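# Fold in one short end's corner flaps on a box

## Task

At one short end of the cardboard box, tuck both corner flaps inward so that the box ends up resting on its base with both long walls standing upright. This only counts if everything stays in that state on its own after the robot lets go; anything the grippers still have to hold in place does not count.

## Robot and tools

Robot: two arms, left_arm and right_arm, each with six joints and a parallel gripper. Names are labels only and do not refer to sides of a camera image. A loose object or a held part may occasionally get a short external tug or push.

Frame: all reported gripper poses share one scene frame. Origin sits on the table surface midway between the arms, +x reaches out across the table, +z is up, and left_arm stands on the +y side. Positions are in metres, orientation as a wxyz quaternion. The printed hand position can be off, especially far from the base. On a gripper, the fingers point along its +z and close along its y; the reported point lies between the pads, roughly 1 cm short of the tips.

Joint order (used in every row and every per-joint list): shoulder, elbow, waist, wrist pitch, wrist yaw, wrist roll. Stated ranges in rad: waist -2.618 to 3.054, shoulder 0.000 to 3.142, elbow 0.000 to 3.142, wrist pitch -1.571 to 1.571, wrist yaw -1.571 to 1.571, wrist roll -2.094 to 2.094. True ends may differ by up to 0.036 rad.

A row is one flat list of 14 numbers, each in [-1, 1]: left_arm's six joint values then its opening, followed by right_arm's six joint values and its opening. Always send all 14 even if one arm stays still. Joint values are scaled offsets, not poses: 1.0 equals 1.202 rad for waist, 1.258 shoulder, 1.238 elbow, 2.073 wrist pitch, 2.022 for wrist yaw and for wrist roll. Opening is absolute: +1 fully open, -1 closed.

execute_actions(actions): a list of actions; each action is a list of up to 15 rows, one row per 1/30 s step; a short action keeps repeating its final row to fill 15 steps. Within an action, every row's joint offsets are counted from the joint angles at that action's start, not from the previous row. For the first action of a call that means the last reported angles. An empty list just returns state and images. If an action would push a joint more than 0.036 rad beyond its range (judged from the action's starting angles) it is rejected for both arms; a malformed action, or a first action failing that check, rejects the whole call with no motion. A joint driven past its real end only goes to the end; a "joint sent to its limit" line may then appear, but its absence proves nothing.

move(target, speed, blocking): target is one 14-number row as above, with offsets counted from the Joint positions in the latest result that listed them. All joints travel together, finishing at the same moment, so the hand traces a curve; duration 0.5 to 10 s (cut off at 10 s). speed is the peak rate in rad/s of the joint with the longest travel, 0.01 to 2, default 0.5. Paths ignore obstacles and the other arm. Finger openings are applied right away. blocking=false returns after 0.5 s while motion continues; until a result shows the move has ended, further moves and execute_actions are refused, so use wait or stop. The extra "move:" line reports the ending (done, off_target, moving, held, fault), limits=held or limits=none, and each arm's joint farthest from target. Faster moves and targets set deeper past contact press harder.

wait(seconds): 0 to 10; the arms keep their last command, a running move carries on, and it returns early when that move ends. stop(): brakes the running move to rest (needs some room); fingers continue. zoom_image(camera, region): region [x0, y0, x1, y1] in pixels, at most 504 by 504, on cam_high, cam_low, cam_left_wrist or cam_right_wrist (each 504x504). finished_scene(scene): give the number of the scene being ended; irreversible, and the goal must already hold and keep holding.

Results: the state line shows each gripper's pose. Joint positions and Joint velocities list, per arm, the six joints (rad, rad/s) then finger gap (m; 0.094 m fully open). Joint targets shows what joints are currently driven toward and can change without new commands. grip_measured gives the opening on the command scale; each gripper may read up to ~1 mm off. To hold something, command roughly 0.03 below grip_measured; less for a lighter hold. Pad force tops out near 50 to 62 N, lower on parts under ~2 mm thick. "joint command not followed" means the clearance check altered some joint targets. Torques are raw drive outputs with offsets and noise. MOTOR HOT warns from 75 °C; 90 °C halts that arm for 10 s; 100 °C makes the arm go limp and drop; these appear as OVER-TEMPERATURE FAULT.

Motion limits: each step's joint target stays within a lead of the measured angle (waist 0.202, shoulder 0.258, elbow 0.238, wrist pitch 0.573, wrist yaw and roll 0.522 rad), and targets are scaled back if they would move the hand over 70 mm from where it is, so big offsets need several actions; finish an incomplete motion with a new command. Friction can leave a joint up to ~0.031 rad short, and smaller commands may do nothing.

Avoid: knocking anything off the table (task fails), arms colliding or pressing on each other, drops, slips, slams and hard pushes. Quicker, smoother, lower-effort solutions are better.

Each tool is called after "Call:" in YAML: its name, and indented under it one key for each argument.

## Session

Call:
execute_actions:
  actions: []

Scene clock: 0.00 s.
left_arm: end_effector_position=(+0.4059, +0.2573, +0.3991) grip_measured=+1.000 end_effector_quat_wxyz=(+0.701, +0.014, +0.713, -0.013) | right_arm: end_effector_position=(+0.3272, -0.3368, +0.4025) grip_measured=+1.000 end_effector_quat_wxyz=(+0.701, +0.058, +0.708, -0.068)
Joint names: [shoulder, elbow, waist, wrist pitch, wrist yaw, wrist roll]
Joint positions: left_arm=[ 1.056  1.056  0.007 -0.017  0.01   0.002  0.094] | right_arm=[ 1.058  1.063 -0.012 -0.014  0.017 -0.015  0.094]
Joint velocities: left_arm=[-0.012 -0.002 -0.002 -0.051  0.081 -0.022  0.   ] | right_arm=[ 0.007  0.012 -0.002 -0.095 -0.037 -0.037  0.   ]
Joint torques (N m, as the arm reports them, + toward a larger angle): no reading
Joint targets: left_arm=[1.056 1.056 0.007 -0.017 0.010 0.002] | right_arm=[1.058 1.063 -0.012 -0.014 0.017 -0.015]

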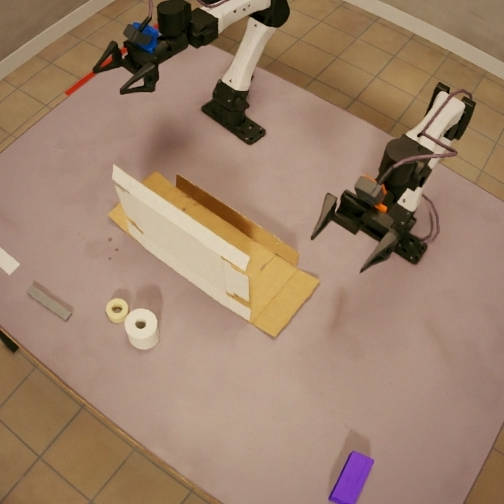

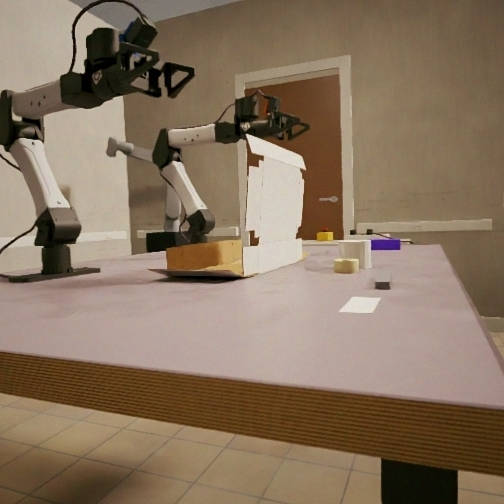

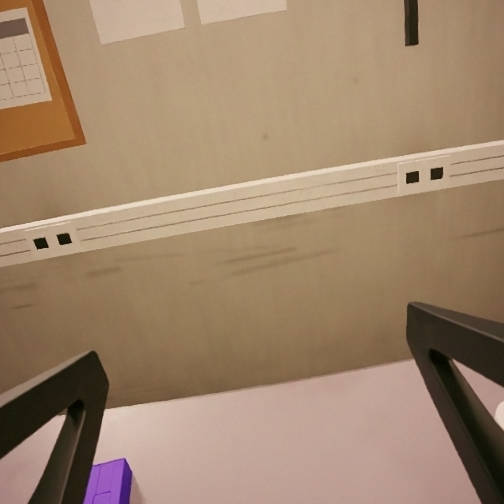

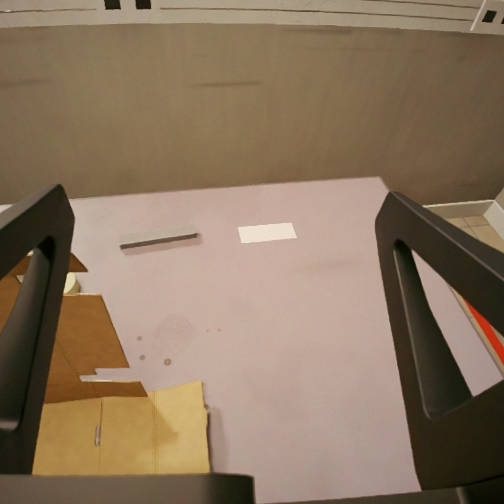

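Call:
move:
  target: [0.25,-0.095,-0.46,-0.52,0,0,-1, 0.59,0.35,0.54,-0.57,0,0.99,0.3]
  speed: 1.2

Scene clock: 7.17 s.
left_arm: end_effector_position=(+0.2214, +0.1417, +0.0873) grip_measured=-0.986 end_effector_quat_wxyz=(+0.043, +0.283, +0.958, -0.018) | right_arm: end_effector_position=(+0.2609, -0.1151, +0.1114) grip_measured=+0.303 end_effector_quat_wxyz=(+0.023, +0.680, +0.732, +0.037)
Joint names: [shoulder, elbow, waist, wrist pitch, wrist yaw, wrist roll]
Joint positions: left_arm=[ 1.351  0.955 -0.537 -1.082  0.01   0.002  0.001] | right_arm=[ 1.779  1.477  0.63  -1.184  0.018  1.978  0.061]
Joint velocities: left_arm=[ 0.002  0.007 -0.012 -0.022  0.081 -0.037 -0.001] | right_arm=[ 0.002 -0.007 -0.007 -0.037 -0.007  0.007 -0.   ]
Joint torques (N m, as the arm reports them, + toward a larger angle): left_arm=[-3.45  6.34 -0.92  0.7  -0.04  0.01] | right_arm=[-6.13  8.72  0.52  0.52  0.07  0.2 ]
Joint targets: left_arm=[1.370 0.938 -0.546 -1.095 0.010 0.002] | right_arm=[1.800 1.496 0.637 -1.196 0.017 1.987]
move: off_target (right_arm); limits=none; left_arm: farthest joint: the shoulder, 0.020 radians from its target (0.315 radians at the start); right_arm: farthest joint: the shoulder, 0.022 radians from its target (0.742 radians at the start)

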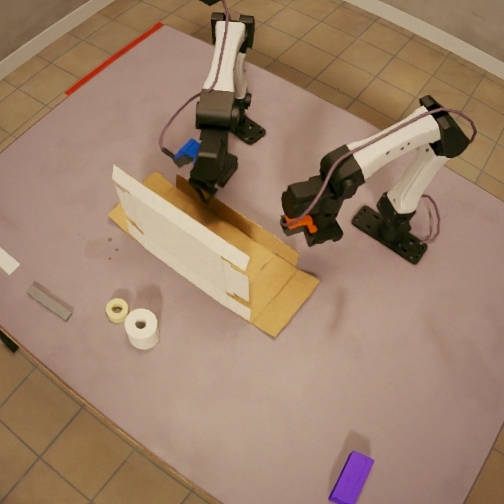

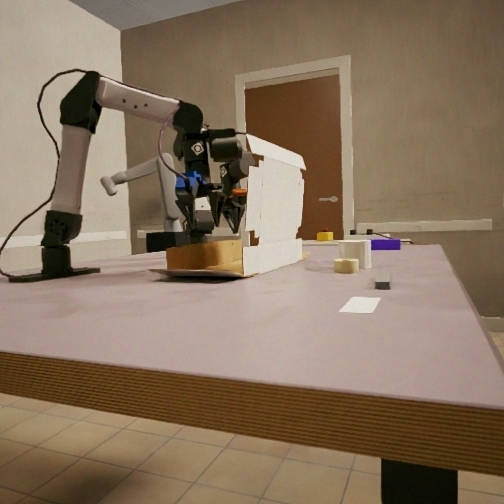

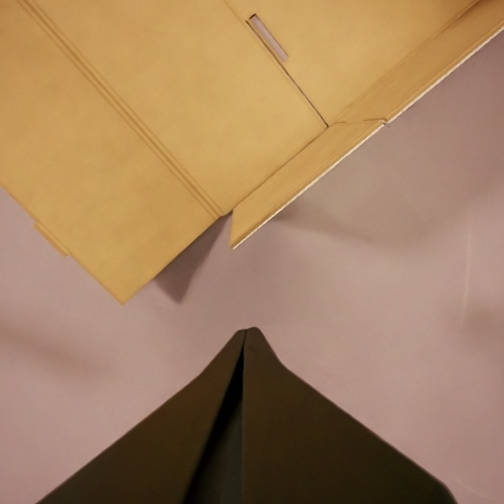

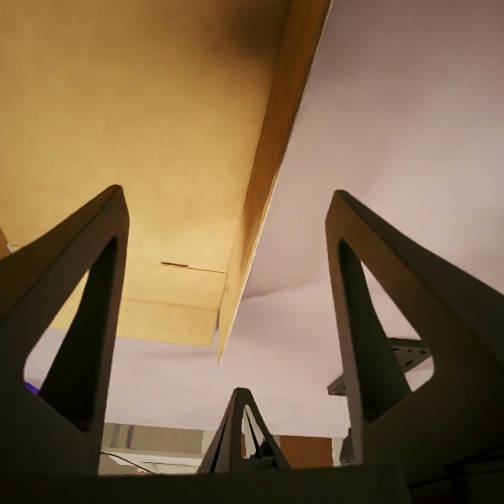

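Call:
move:
  target: [0.19,0,-0.07,0.03,0,-0.5,-1, 0.14,-0.08,0,0.06,0,0,0.3]
  speed: 0.8

Call:
move:
  target: [0,0,0,0,0,0,-1, 0,0,0,0,0,0,-1]

Call:
move:
  target: [0.22,0.24,0,0.05,0,0,-1, 0,0,0,0,0,0,-1]
  speed: 0.3

Scene clock: 17.07 s.
left_arm: end_effector_position=(+0.2125, +0.1266, +0.0398) grip_measured=-0.986 end_effector_quat_wxyz=(-0.030, -0.177, +0.984, +0.025) | right_arm: end_effector_position=(+0.2610, -0.1150, +0.0424) grip_measured=+0.303 end_effector_quat_wxyz=(+0.004, +0.681, +0.732, -0.017)
Joint names: [shoulder, elbow, waist, wrist pitch, wrist yaw, wrist roll]
Joint positions: left_arm=[ 1.571  0.955 -0.611 -1.032  0.01  -1.001  0.001] | right_arm=[ 1.931  1.4    0.63  -1.069  0.018  1.979  0.061]
Joint velocities: left_arm=[-0.007 -0.002 -0.022 -0.022 -0.022 -0.022  0.   ] | right_arm=[-0.012 -0.002 -0.007 -0.007 -0.066  0.037  0.001]
Joint torques (N m, as the arm reports them, + toward a larger angle): left_arm=[-4.86  6.93 -0.98  0.47 -0.07 -0.02] | right_arm=[-6.88  5.18 -0.17  0.46  0.08  0.12]
Joint targets: left_arm=[1.590 0.955 -0.621 -1.020 0.010 -1.009] | right_arm=[1.955 1.378 0.630 -1.060 0.018 1.978]
move: off_target (right_arm); limits=none; left_arm: farthest joint: the shoulder, 0.019 radians from its target (0.239 radians at the start); right_arm: farthest joint: the shoulder, 0.024 radians from its target (0.176 radians at the start)

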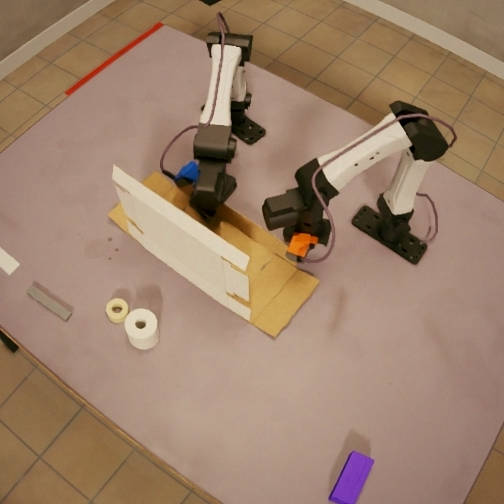

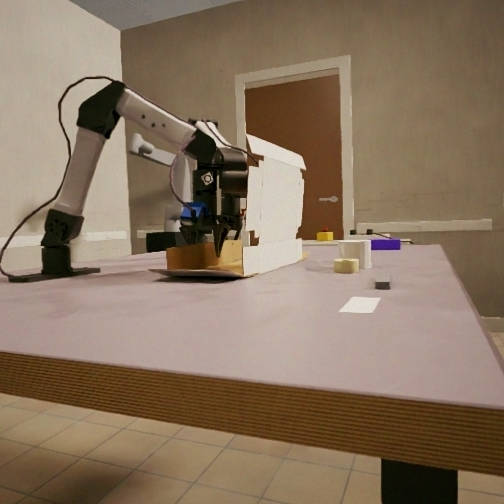

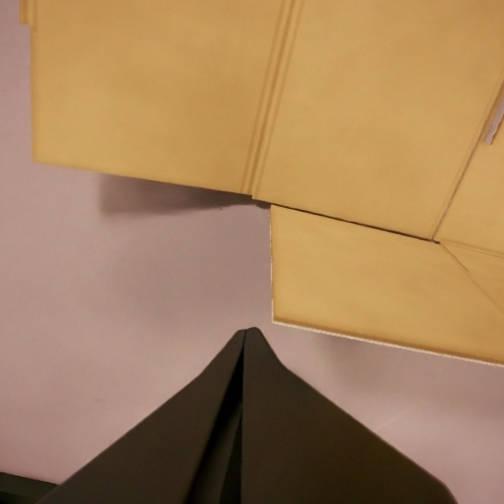

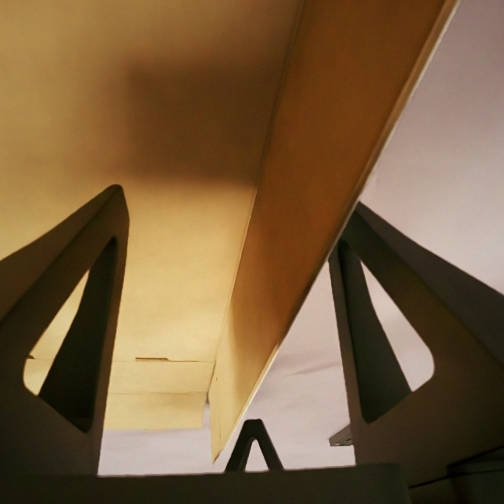

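Scene clock: 17.57 s.
left_arm: end_effector_position=(+0.2125, +0.1266, +0.0398) grip_measured=-0.986 end_effector_quat_wxyz=(-0.030, -0.177, +0.984, +0.025) | right_arm: end_effector_position=(+0.2624, -0.1149, +0.0424) grip_measured=-0.971 end_effector_quat_wxyz=(+0.007, +0.681, +0.732, -0.015)
Joint names: [shoulder, elbow, waist, wrist pitch, wrist yaw, wrist roll]
Joint positions: left_arm=[ 1.571  0.955 -0.611 -1.032  0.01  -1.001  0.001] | right_arm=[ 1.931  1.4    0.63  -1.064  0.023  1.979  0.001]
Joint velocities: left_arm=[ 0.007 -0.002 -0.007 -0.095 -0.007 -0.007  0.   ] | right_arm=[-0.007 -0.002 -0.002 -0.007  0.051 -0.037  0.001]
Joint torques (N m, as the arm reports them, + toward a larger angle): left_arm=[-6.2   7.   -0.02  0.35 -0.11  0.02] | right_arm=[-8.33  6.85 -0.27  0.31  0.03  0.13]
Joint targets: left_arm=[1.571 0.955 -0.611 -1.032 0.010 -1.001] | right_arm=[1.931 1.400 0.630 -1.070 0.018 1.979]
move: done; limits=none; left_arm: farthest joint: the waist, 0.000 radians from its target (0.000 radians at the start); right_arm: farthest joint: the wrist pitch, 0.005 radians from its target (0.000 radians at the start)

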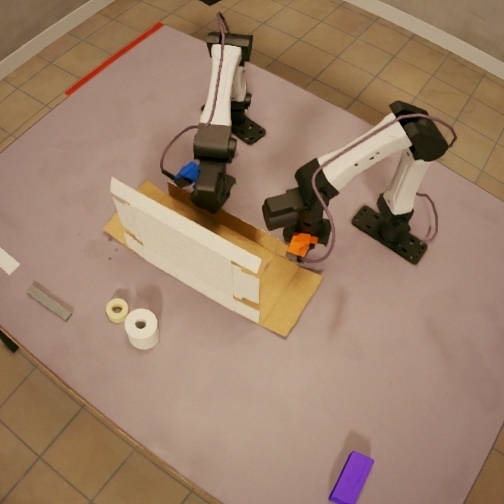

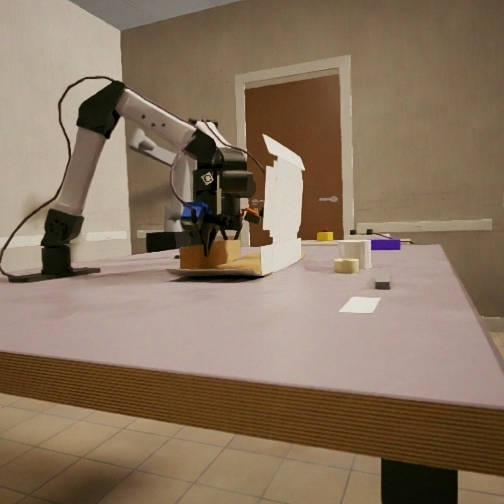

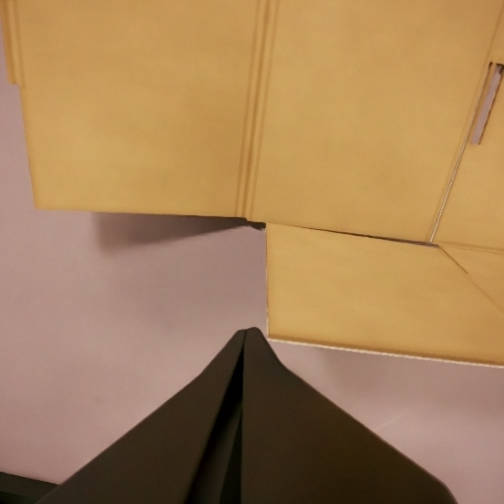

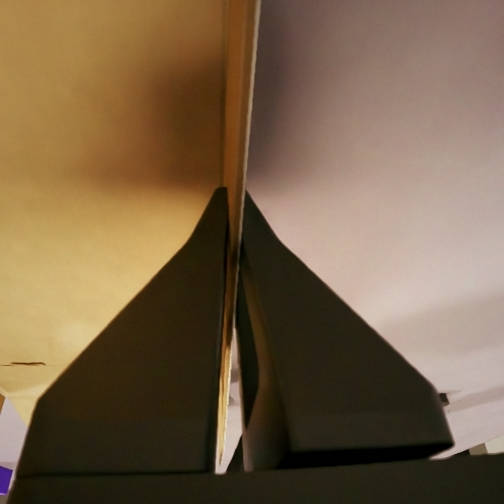

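Scene clock: 18.90 s.
left_arm: end_effector_position=(+0.2745, +0.0817, +0.0364) grip_measured=-0.987 end_effector_quat_wxyz=(-0.013, -0.176, +0.984, +0.012) | right_arm: end_effector_position=(+0.2693, -0.1214, +0.0425) grip_measured=-0.971 end_effector_quat_wxyz=(+0.023, +0.693, +0.720, -0.014)
Joint names: [shoulder, elbow, waist, wrist pitch, wrist yaw, wrist roll]
Joint positions: left_arm=[ 1.817  1.223 -0.611 -1.012  0.002 -1.     0.001] | right_arm=[ 1.931  1.4    0.619 -1.051  0.052  2.003  0.001]
Joint velocities: left_arm=[-0.012 -0.007 -0.007 -0.037 -0.022  0.007  0.001] | right_arm=[-0.012 -0.007 -0.007 -0.007  0.007 -0.022 -0.001]
Joint torques (N m, as the arm reports them, + toward a larger angle): left_arm=[-6.65  9.58  0.01  1.44 -0.03  0.03] | right_arm=[-8.38  6.89  0.83  0.27 -0.19 -0.1 ]
Joint targets: left_arm=[1.847 1.252 -0.611 -0.928 0.010 -1.001] | right_arm=[1.931 1.400 0.630 -1.064 0.023 1.979]
move: off_target (left_arm, right_arm); limits=none; left_arm: farthest joint: the wrist pitch, 0.084 radians from its target (0.104 radians at the start); right_arm: farthest joint: the wrist yaw, 0.029 radians from its target (0.000 radians at the start)

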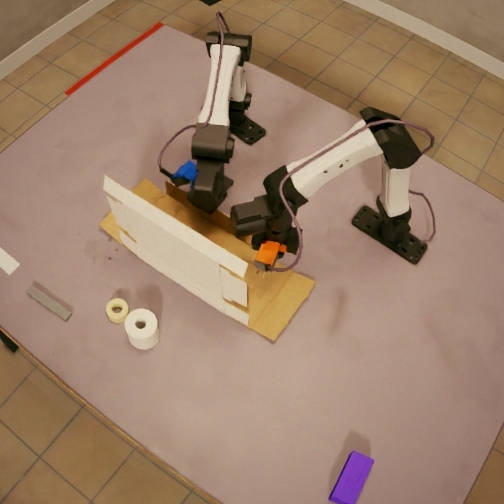

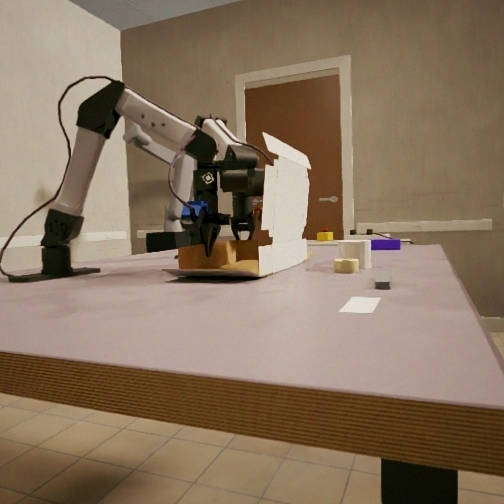

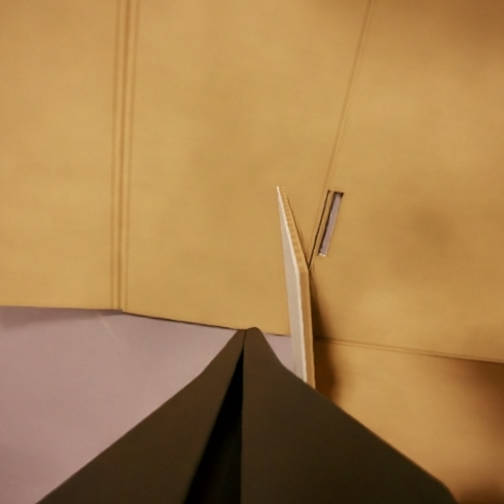

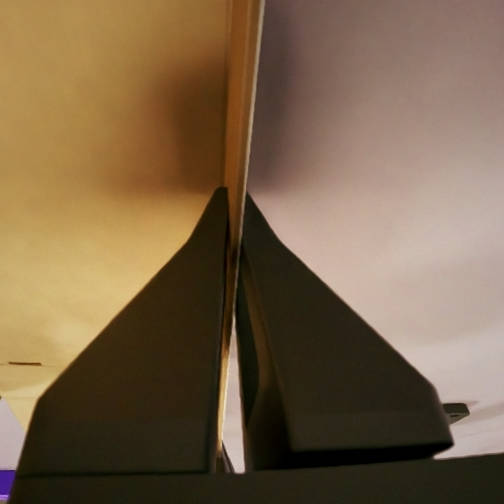

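Call:
move:
  target: [0.08,0.1,0.06,0.02,0,0,-1, 0,0,0,0,0,0,-1]
  speed: 0.3

Call:
move:
  target: [0,0,0,0.03,0.11,0,-1, 0,0,0,0,0,0,-1]
  speed: 0.3

Call:
move:
  target: [-0.15,0,0.3,0,0,0.5,-1, 0,0,0,0,0,0,-1]
  speed: 0.8

Scene clock: 24.90 s.
left_arm: end_effector_position=(+0.3083, +0.0857, +0.0348) grip_measured=-0.987 end_effector_quat_wxyz=(-0.006, -0.209, +0.978, +0.008) | right_arm: end_effector_position=(+0.2718, -0.1221, +0.0426) grip_measured=-0.971 end_effector_quat_wxyz=(+0.027, +0.700, +0.713, -0.011)
Joint names: [shoulder, elbow, waist, wrist pitch, wrist yaw, wrist roll]
Joint positions: left_arm=[ 1.897  1.322 -0.543 -1.016 -0.002 -1.     0.001] | right_arm=[ 1.931  1.4    0.617 -1.043  0.058  2.02   0.001]
Joint velocities: left_arm=[-0.007 -0.012 -0.002 -0.081  0.125 -0.007 -0.   ] | right_arm=[-0.002 -0.002  0.002  0.037 -0.022 -0.037 -0.   ]
Joint torques (N m, as the arm reports them, + toward a larger angle): left_arm=[-7.95  9.27  0.39  1.07 -0.07  0.02] | right_arm=[-8.37  6.84  0.02  0.33  0.04 -0.03]
Joint targets: left_arm=[1.918 1.347 -0.539 -0.971 0.002 -1.000] | right_arm=[1.931 1.400 0.619 -1.051 0.051 2.003]
move: off_target (left_arm); limits=none; left_arm: farthest joint: the wrist pitch, 0.045 radians from its target (0.042 radians at the start); right_arm: farthest joint: the wrist roll, 0.017 radians from its target (0.000 radians at the start)

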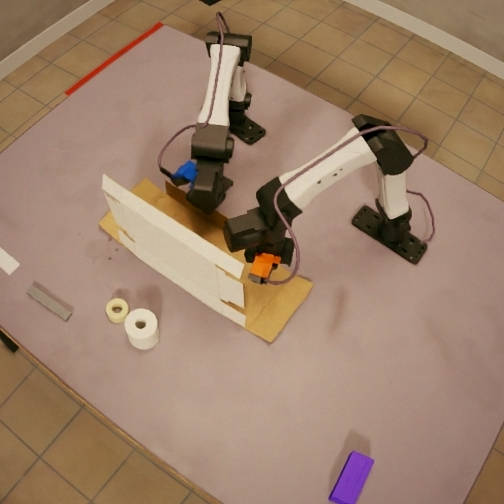

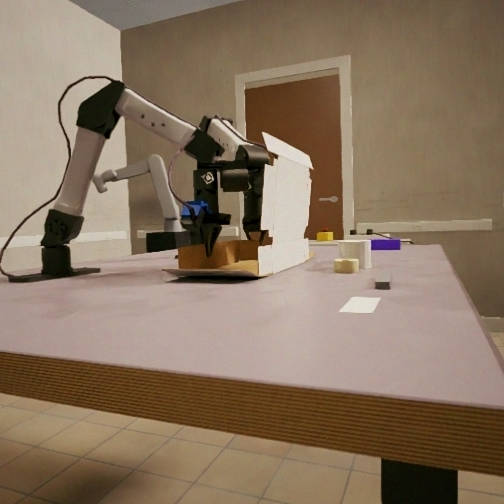

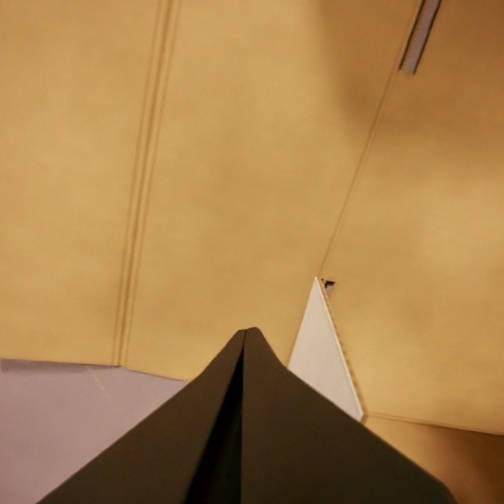

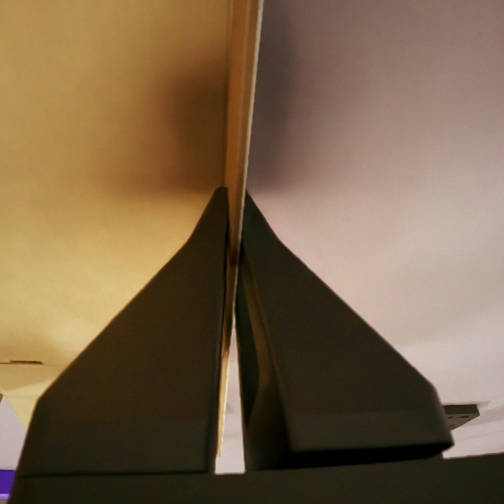

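Scene clock: 26.23 s.
left_arm: end_effector_position=(+0.2990, +0.0634, +0.0366) grip_measured=-0.987 end_effector_quat_wxyz=(-0.053, -0.212, +0.975, -0.051) | right_arm: end_effector_position=(+0.2682, -0.1269, +0.0428) grip_measured=-0.971 end_effector_quat_wxyz=(+0.031, +0.701, +0.712, -0.024)
Joint names: [shoulder, elbow, waist, wrist pitch, wrist yaw, wrist roll]
Joint positions: left_arm=[ 1.897  1.322 -0.538 -0.999  0.147 -1.     0.001] | right_arm=[ 1.931  1.4    0.617 -1.065  0.073  2.024  0.001]
Joint velocities: left_arm=[ 0.012  0.012  0.002 -0.022  0.007 -0.037 -0.   ] | right_arm=[-0.002 -0.002 -0.012  0.022 -0.022  0.022 -0.   ]
Joint torques (N m, as the arm reports them, + toward a larger angle): left_arm=[-9.57  7.28 -0.56  1.08  0.64  0.04] | right_arm=[-8.34  6.82 -0.24  0.61 -0.04  0.08]
Joint targets: left_arm=[1.897 1.322 -0.543 -0.954 0.221 -1.000] | right_arm=[1.931 1.400 0.617 -1.043 0.058 2.020]
move: off_target (left_arm, right_arm); limits=none; left_arm: farthest joint: the wrist yaw, 0.073 radians from its target (0.222 radians at the start); right_arm: farthest joint: the wrist pitch, 0.022 radians from its target (0.000 radians at the start)

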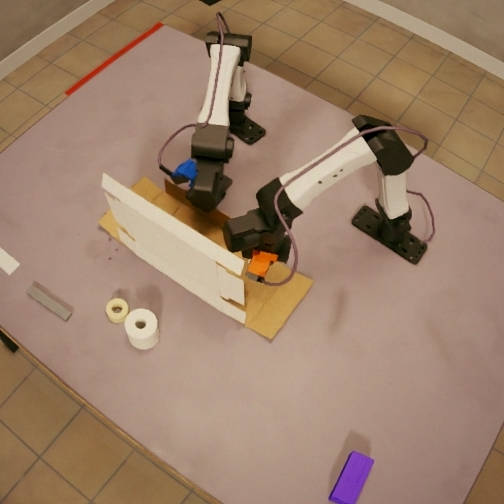

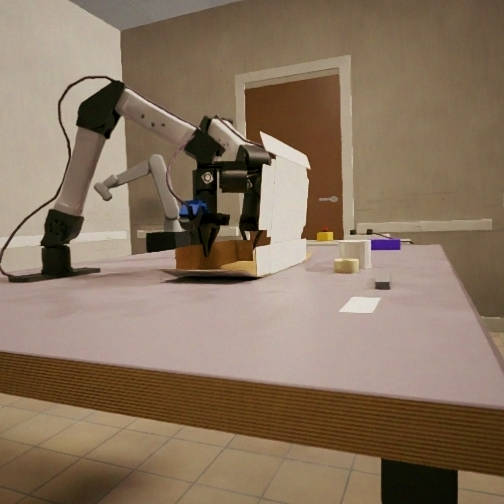

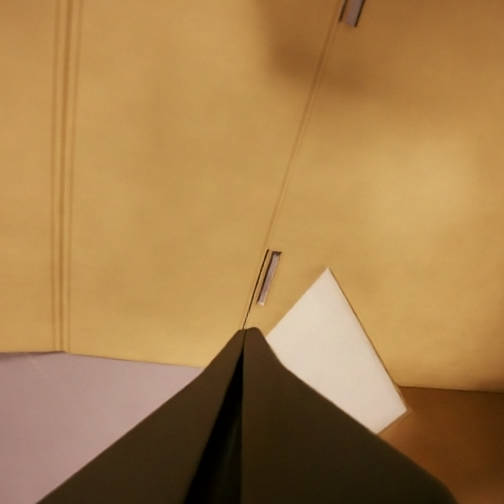

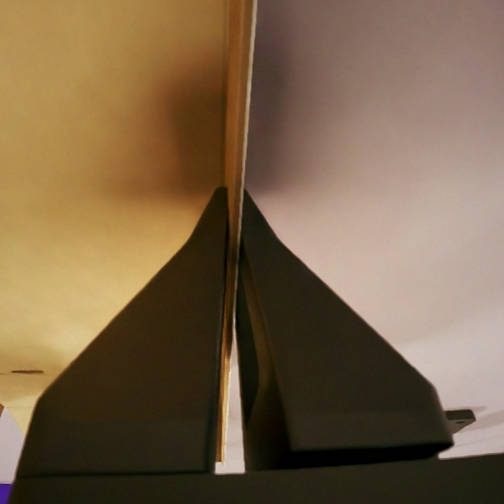

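Scene clock: 28.37 s.
left_arm: end_effector_position=(+0.3616, +0.1701, +0.0918) grip_measured=-0.987 end_effector_quat_wxyz=(+0.074, +0.116, +0.987, -0.079) | right_arm: end_effector_position=(+0.2682, -0.1260, +0.0427) grip_measured=-0.971 end_effector_quat_wxyz=(+0.029, +0.701, +0.712, -0.022)
Joint names: [shoulder, elbow, waist, wrist pitch, wrist yaw, wrist roll]
Joint positions: left_arm=[ 1.728  1.322 -0.184 -1.001  0.142  0.002  0.001] | right_arm=[ 1.931  1.4    0.617 -1.063  0.069  2.024  0.001]
Joint velocities: left_arm=[-0.017 -0.002 -0.007 -0.007  0.007 -0.022  0.001] | right_arm=[ 0.002 -0.017  0.002 -0.022  0.007  0.066  0.   ]
Joint torques (N m, as the arm reports them, + toward a larger angle): left_arm=[-9.89  7.9   0.68  1.01  0.07  0.13] | right_arm=[-8.35  6.84 -0.22  0.36  0.17  0.13]
Joint targets: left_arm=[1.708 1.322 -0.177 -0.999 0.147 0.010] | right_arm=[1.931 1.400 0.617 -1.065 0.074 2.024]
move: done; limits=none; left_arm: farthest joint: the shoulder, 0.019 radians from its target (0.189 radians at the start); right_arm: farthest joint: the wrist yaw, 0.004 radians from its target (0.000 radians at the start)

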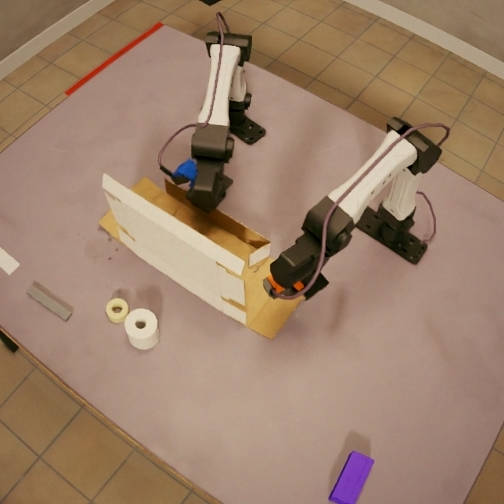

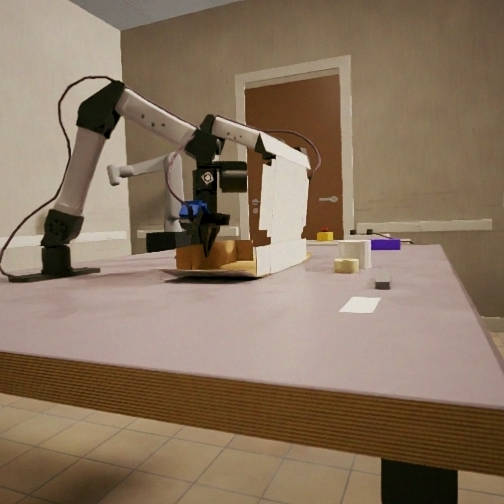

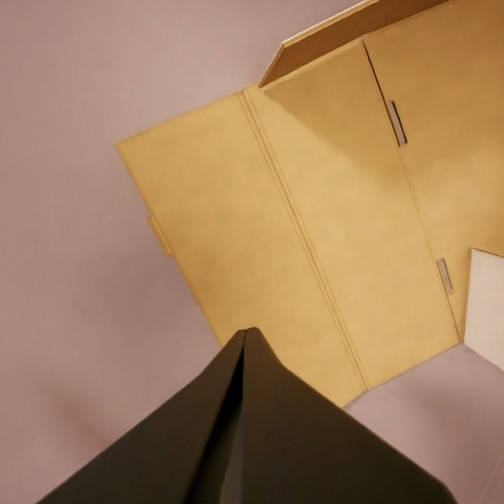

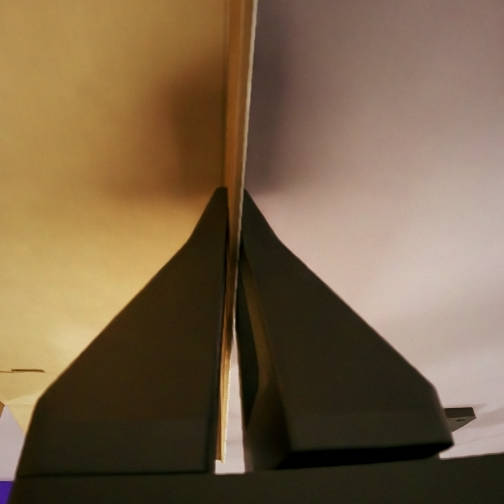

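Call:
move:
  target: [0.415,0.39,0.195,0.087,0.225,0,-1, 0,0,0,0,0,0,-1]
  speed: 0.8

Scene clock: 37.40 s.
left_arm: end_effector_position=(+0.5161, +0.1822, +0.0561) grip_measured=-0.987 end_effector_quat_wxyz=(+0.135, +0.034, +0.948, -0.285) | right_arm: end_effector_position=(+0.2681, -0.1256, +0.0427) grip_measured=-0.971 end_effector_quat_wxyz=(+0.028, +0.701, +0.712, -0.022)
Joint names: [shoulder, elbow, waist, wrist pitch, wrist yaw, wrist roll]
Joint positions: left_arm=[ 2.241  1.779  0.05  -0.831  0.586  0.003  0.001] | right_arm=[ 1.931  1.4    0.617 -1.063  0.066  2.024  0.001]
Joint velocities: left_arm=[-0.012  0.002  0.002 -0.037 -0.051  0.051  0.001] | right_arm=[ 0.012 -0.002  0.002  0.022 -0.022 -0.037 -0.001]
Joint torques (N m, as the arm reports them, + toward a larger angle): left_arm=[-12.56  10.31   0.11   1.34   0.34   0.05] | right_arm=[-8.34  6.8  -0.2   0.37  0.14  0.12]
Joint targets: left_arm=[2.250 1.804 0.050 -0.820 0.597 0.003] | right_arm=[1.931 1.400 0.617 -1.063 0.069 2.024]
move: off_target (left_arm); limits=none; left_arm: farthest joint: the elbow, 0.026 radians from its target (0.483 radians at the start); right_arm: farthest joint: the wrist yaw, 0.003 radians from its target (0.000 radians at the start)

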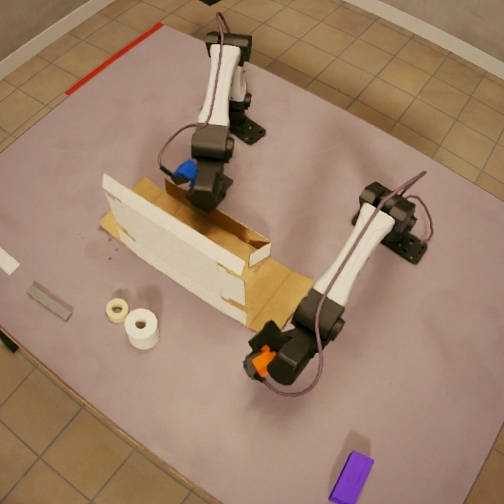

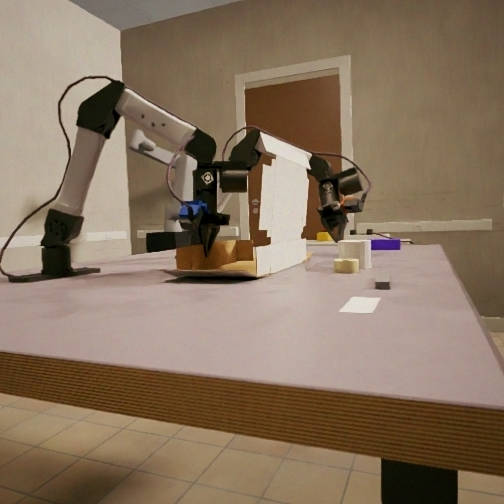

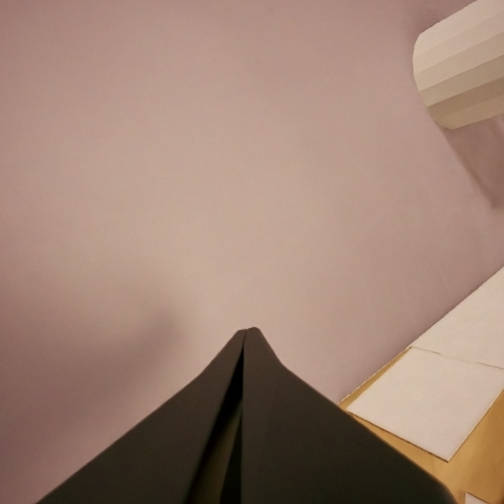

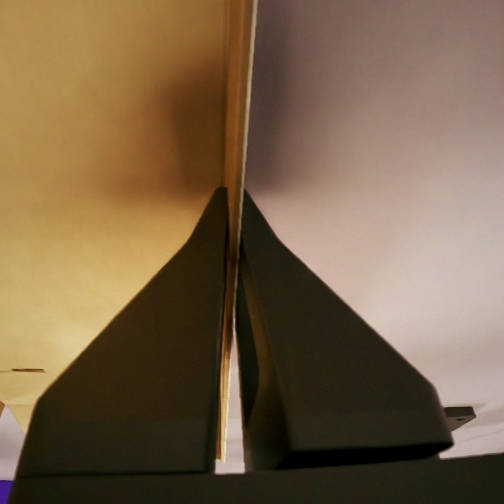

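Call:
move:
  target: [0.045,0,-0.13,0,0,0,-1, 0,0,0,0,0,0,-1]
  speed: 0.4

Call:
move:
  target: [0,0,-0.03,-0.2,0,0,-1, 0,0,0,0,0,0,-1]
  speed: 0.3

Scene clock: 46.30 s.
left_arm: end_effector_position=(+0.4935, +0.1068, +0.0358) grip_measured=-0.987 end_effector_quat_wxyz=(+0.092, +0.103, +0.946, -0.294) | right_arm: end_effector_position=(+0.2676, -0.1258, +0.0427) grip_measured=-0.971 end_effector_quat_wxyz=(+0.027, +0.703, +0.710, -0.023)
Joint names: [shoulder, elbow, waist, wrist pitch, wrist yaw, wrist roll]
Joint positions: left_arm=[ 2.284  1.779 -0.107 -0.831  0.587  0.003  0.001] | right_arm=[ 1.931  1.4    0.617 -1.065  0.066  2.029  0.001]
Joint velocities: left_arm=[ 0.002  0.002  0.007 -0.051  0.066 -0.007  0.001] | right_arm=[ 0.007 -0.017  0.012 -0.081 -0.051  0.007 -0.001]
Joint torques (N m, as the arm reports them, + toward a larger angle): left_arm=[-12.23   7.85   0.27   1.08   0.25   0.04] | right_arm=[-8.33  6.85 -0.14  0.39  0.11  0.08]
Joint targets: left_arm=[2.297 1.779 -0.106 -0.831 0.586 0.003] | right_arm=[1.931 1.400 0.617 -1.063 0.067 2.024]
move: done; limits=none; left_arm: farthest joint: the shoulder, 0.014 radians from its target (0.057 radians at the start); right_arm: farthest joint: the wrist roll, 0.005 radians from its target (0.000 radians at the start)

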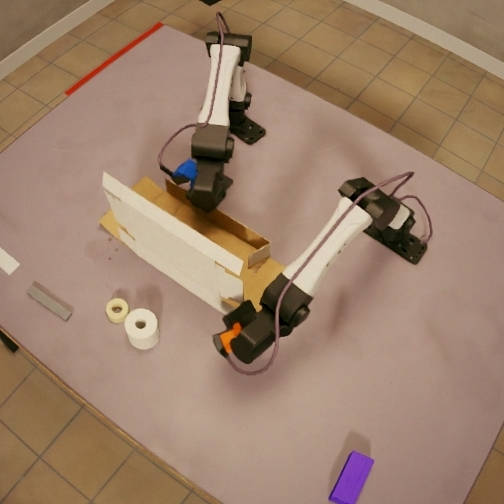

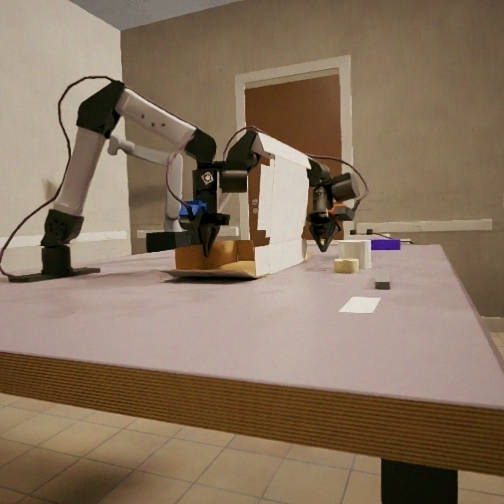

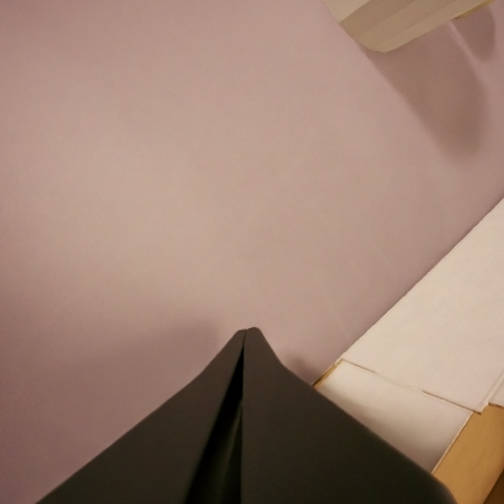

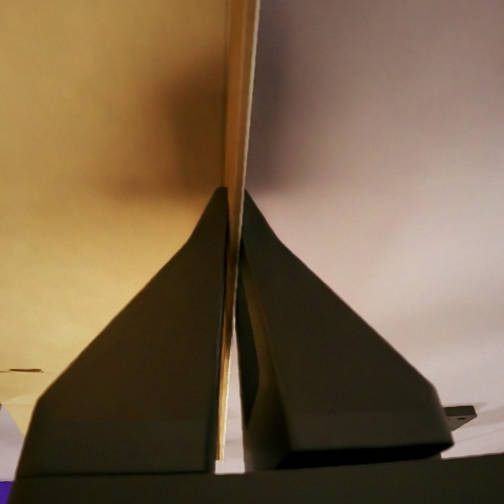

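Scene clock: 48.27 s.
left_arm: end_effector_position=(+0.4133, +0.1135, +0.0317) grip_measured=-0.987 end_effector_quat_wxyz=(-0.085, +0.056, +0.954, -0.282) | right_arm: end_effector_position=(+0.2625, -0.1275, +0.0429) grip_measured=-0.971 end_effector_quat_wxyz=(+0.022, +0.700, +0.713, -0.032)
Joint names: [shoulder, elbow, waist, wrist pitch, wrist yaw, wrist roll]
Joint positions: left_arm=[ 2.284  1.779 -0.119 -1.198  0.586  0.003  0.001] | right_arm=[ 1.931  1.4    0.617 -1.087  0.061  2.023  0.001]
Joint velocities: left_arm=[-0.007  0.002 -0.012 -0.022 -0.051 -0.051 -0.001] | right_arm=[ 0.002 -0.037  0.002 -0.007 -0.007  0.007  0.   ]
Joint torques (N m, as the arm reports them, + toward a larger angle): left_arm=[-12.54   7.06  -2.28  -0.33   0.28   0.06] | right_arm=[-8.31  6.79 -0.17  0.56  0.16  0.19]
Joint targets: left_arm=[2.284 1.779 -0.143 -1.246 0.587 0.003] | right_arm=[1.931 1.400 0.617 -1.065 0.066 2.029]
move: off_target (left_arm, right_arm); limits=none; left_arm: farthest joint: the wrist pitch, 0.047 radians from its target (0.415 radians at the start); right_arm: farthest joint: the wrist pitch, 0.022 radians from its target (0.000 radians at the start)

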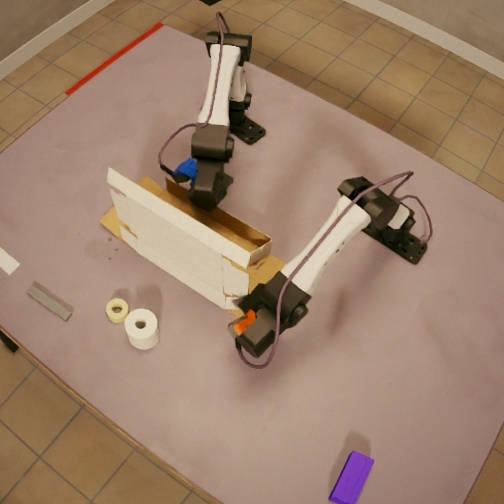

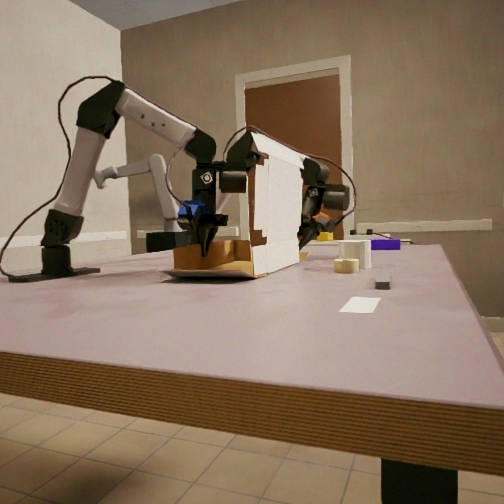

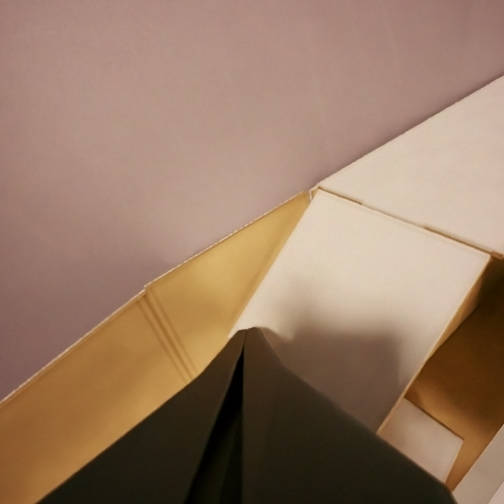

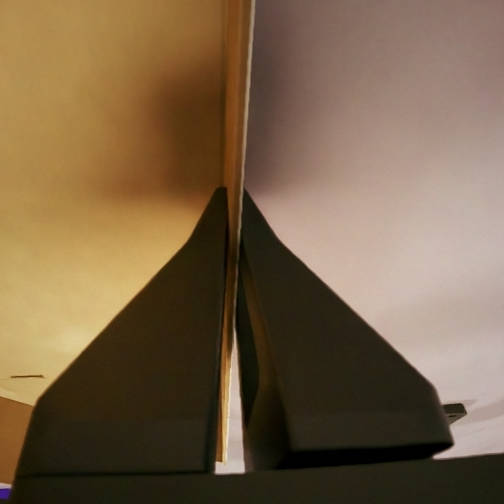

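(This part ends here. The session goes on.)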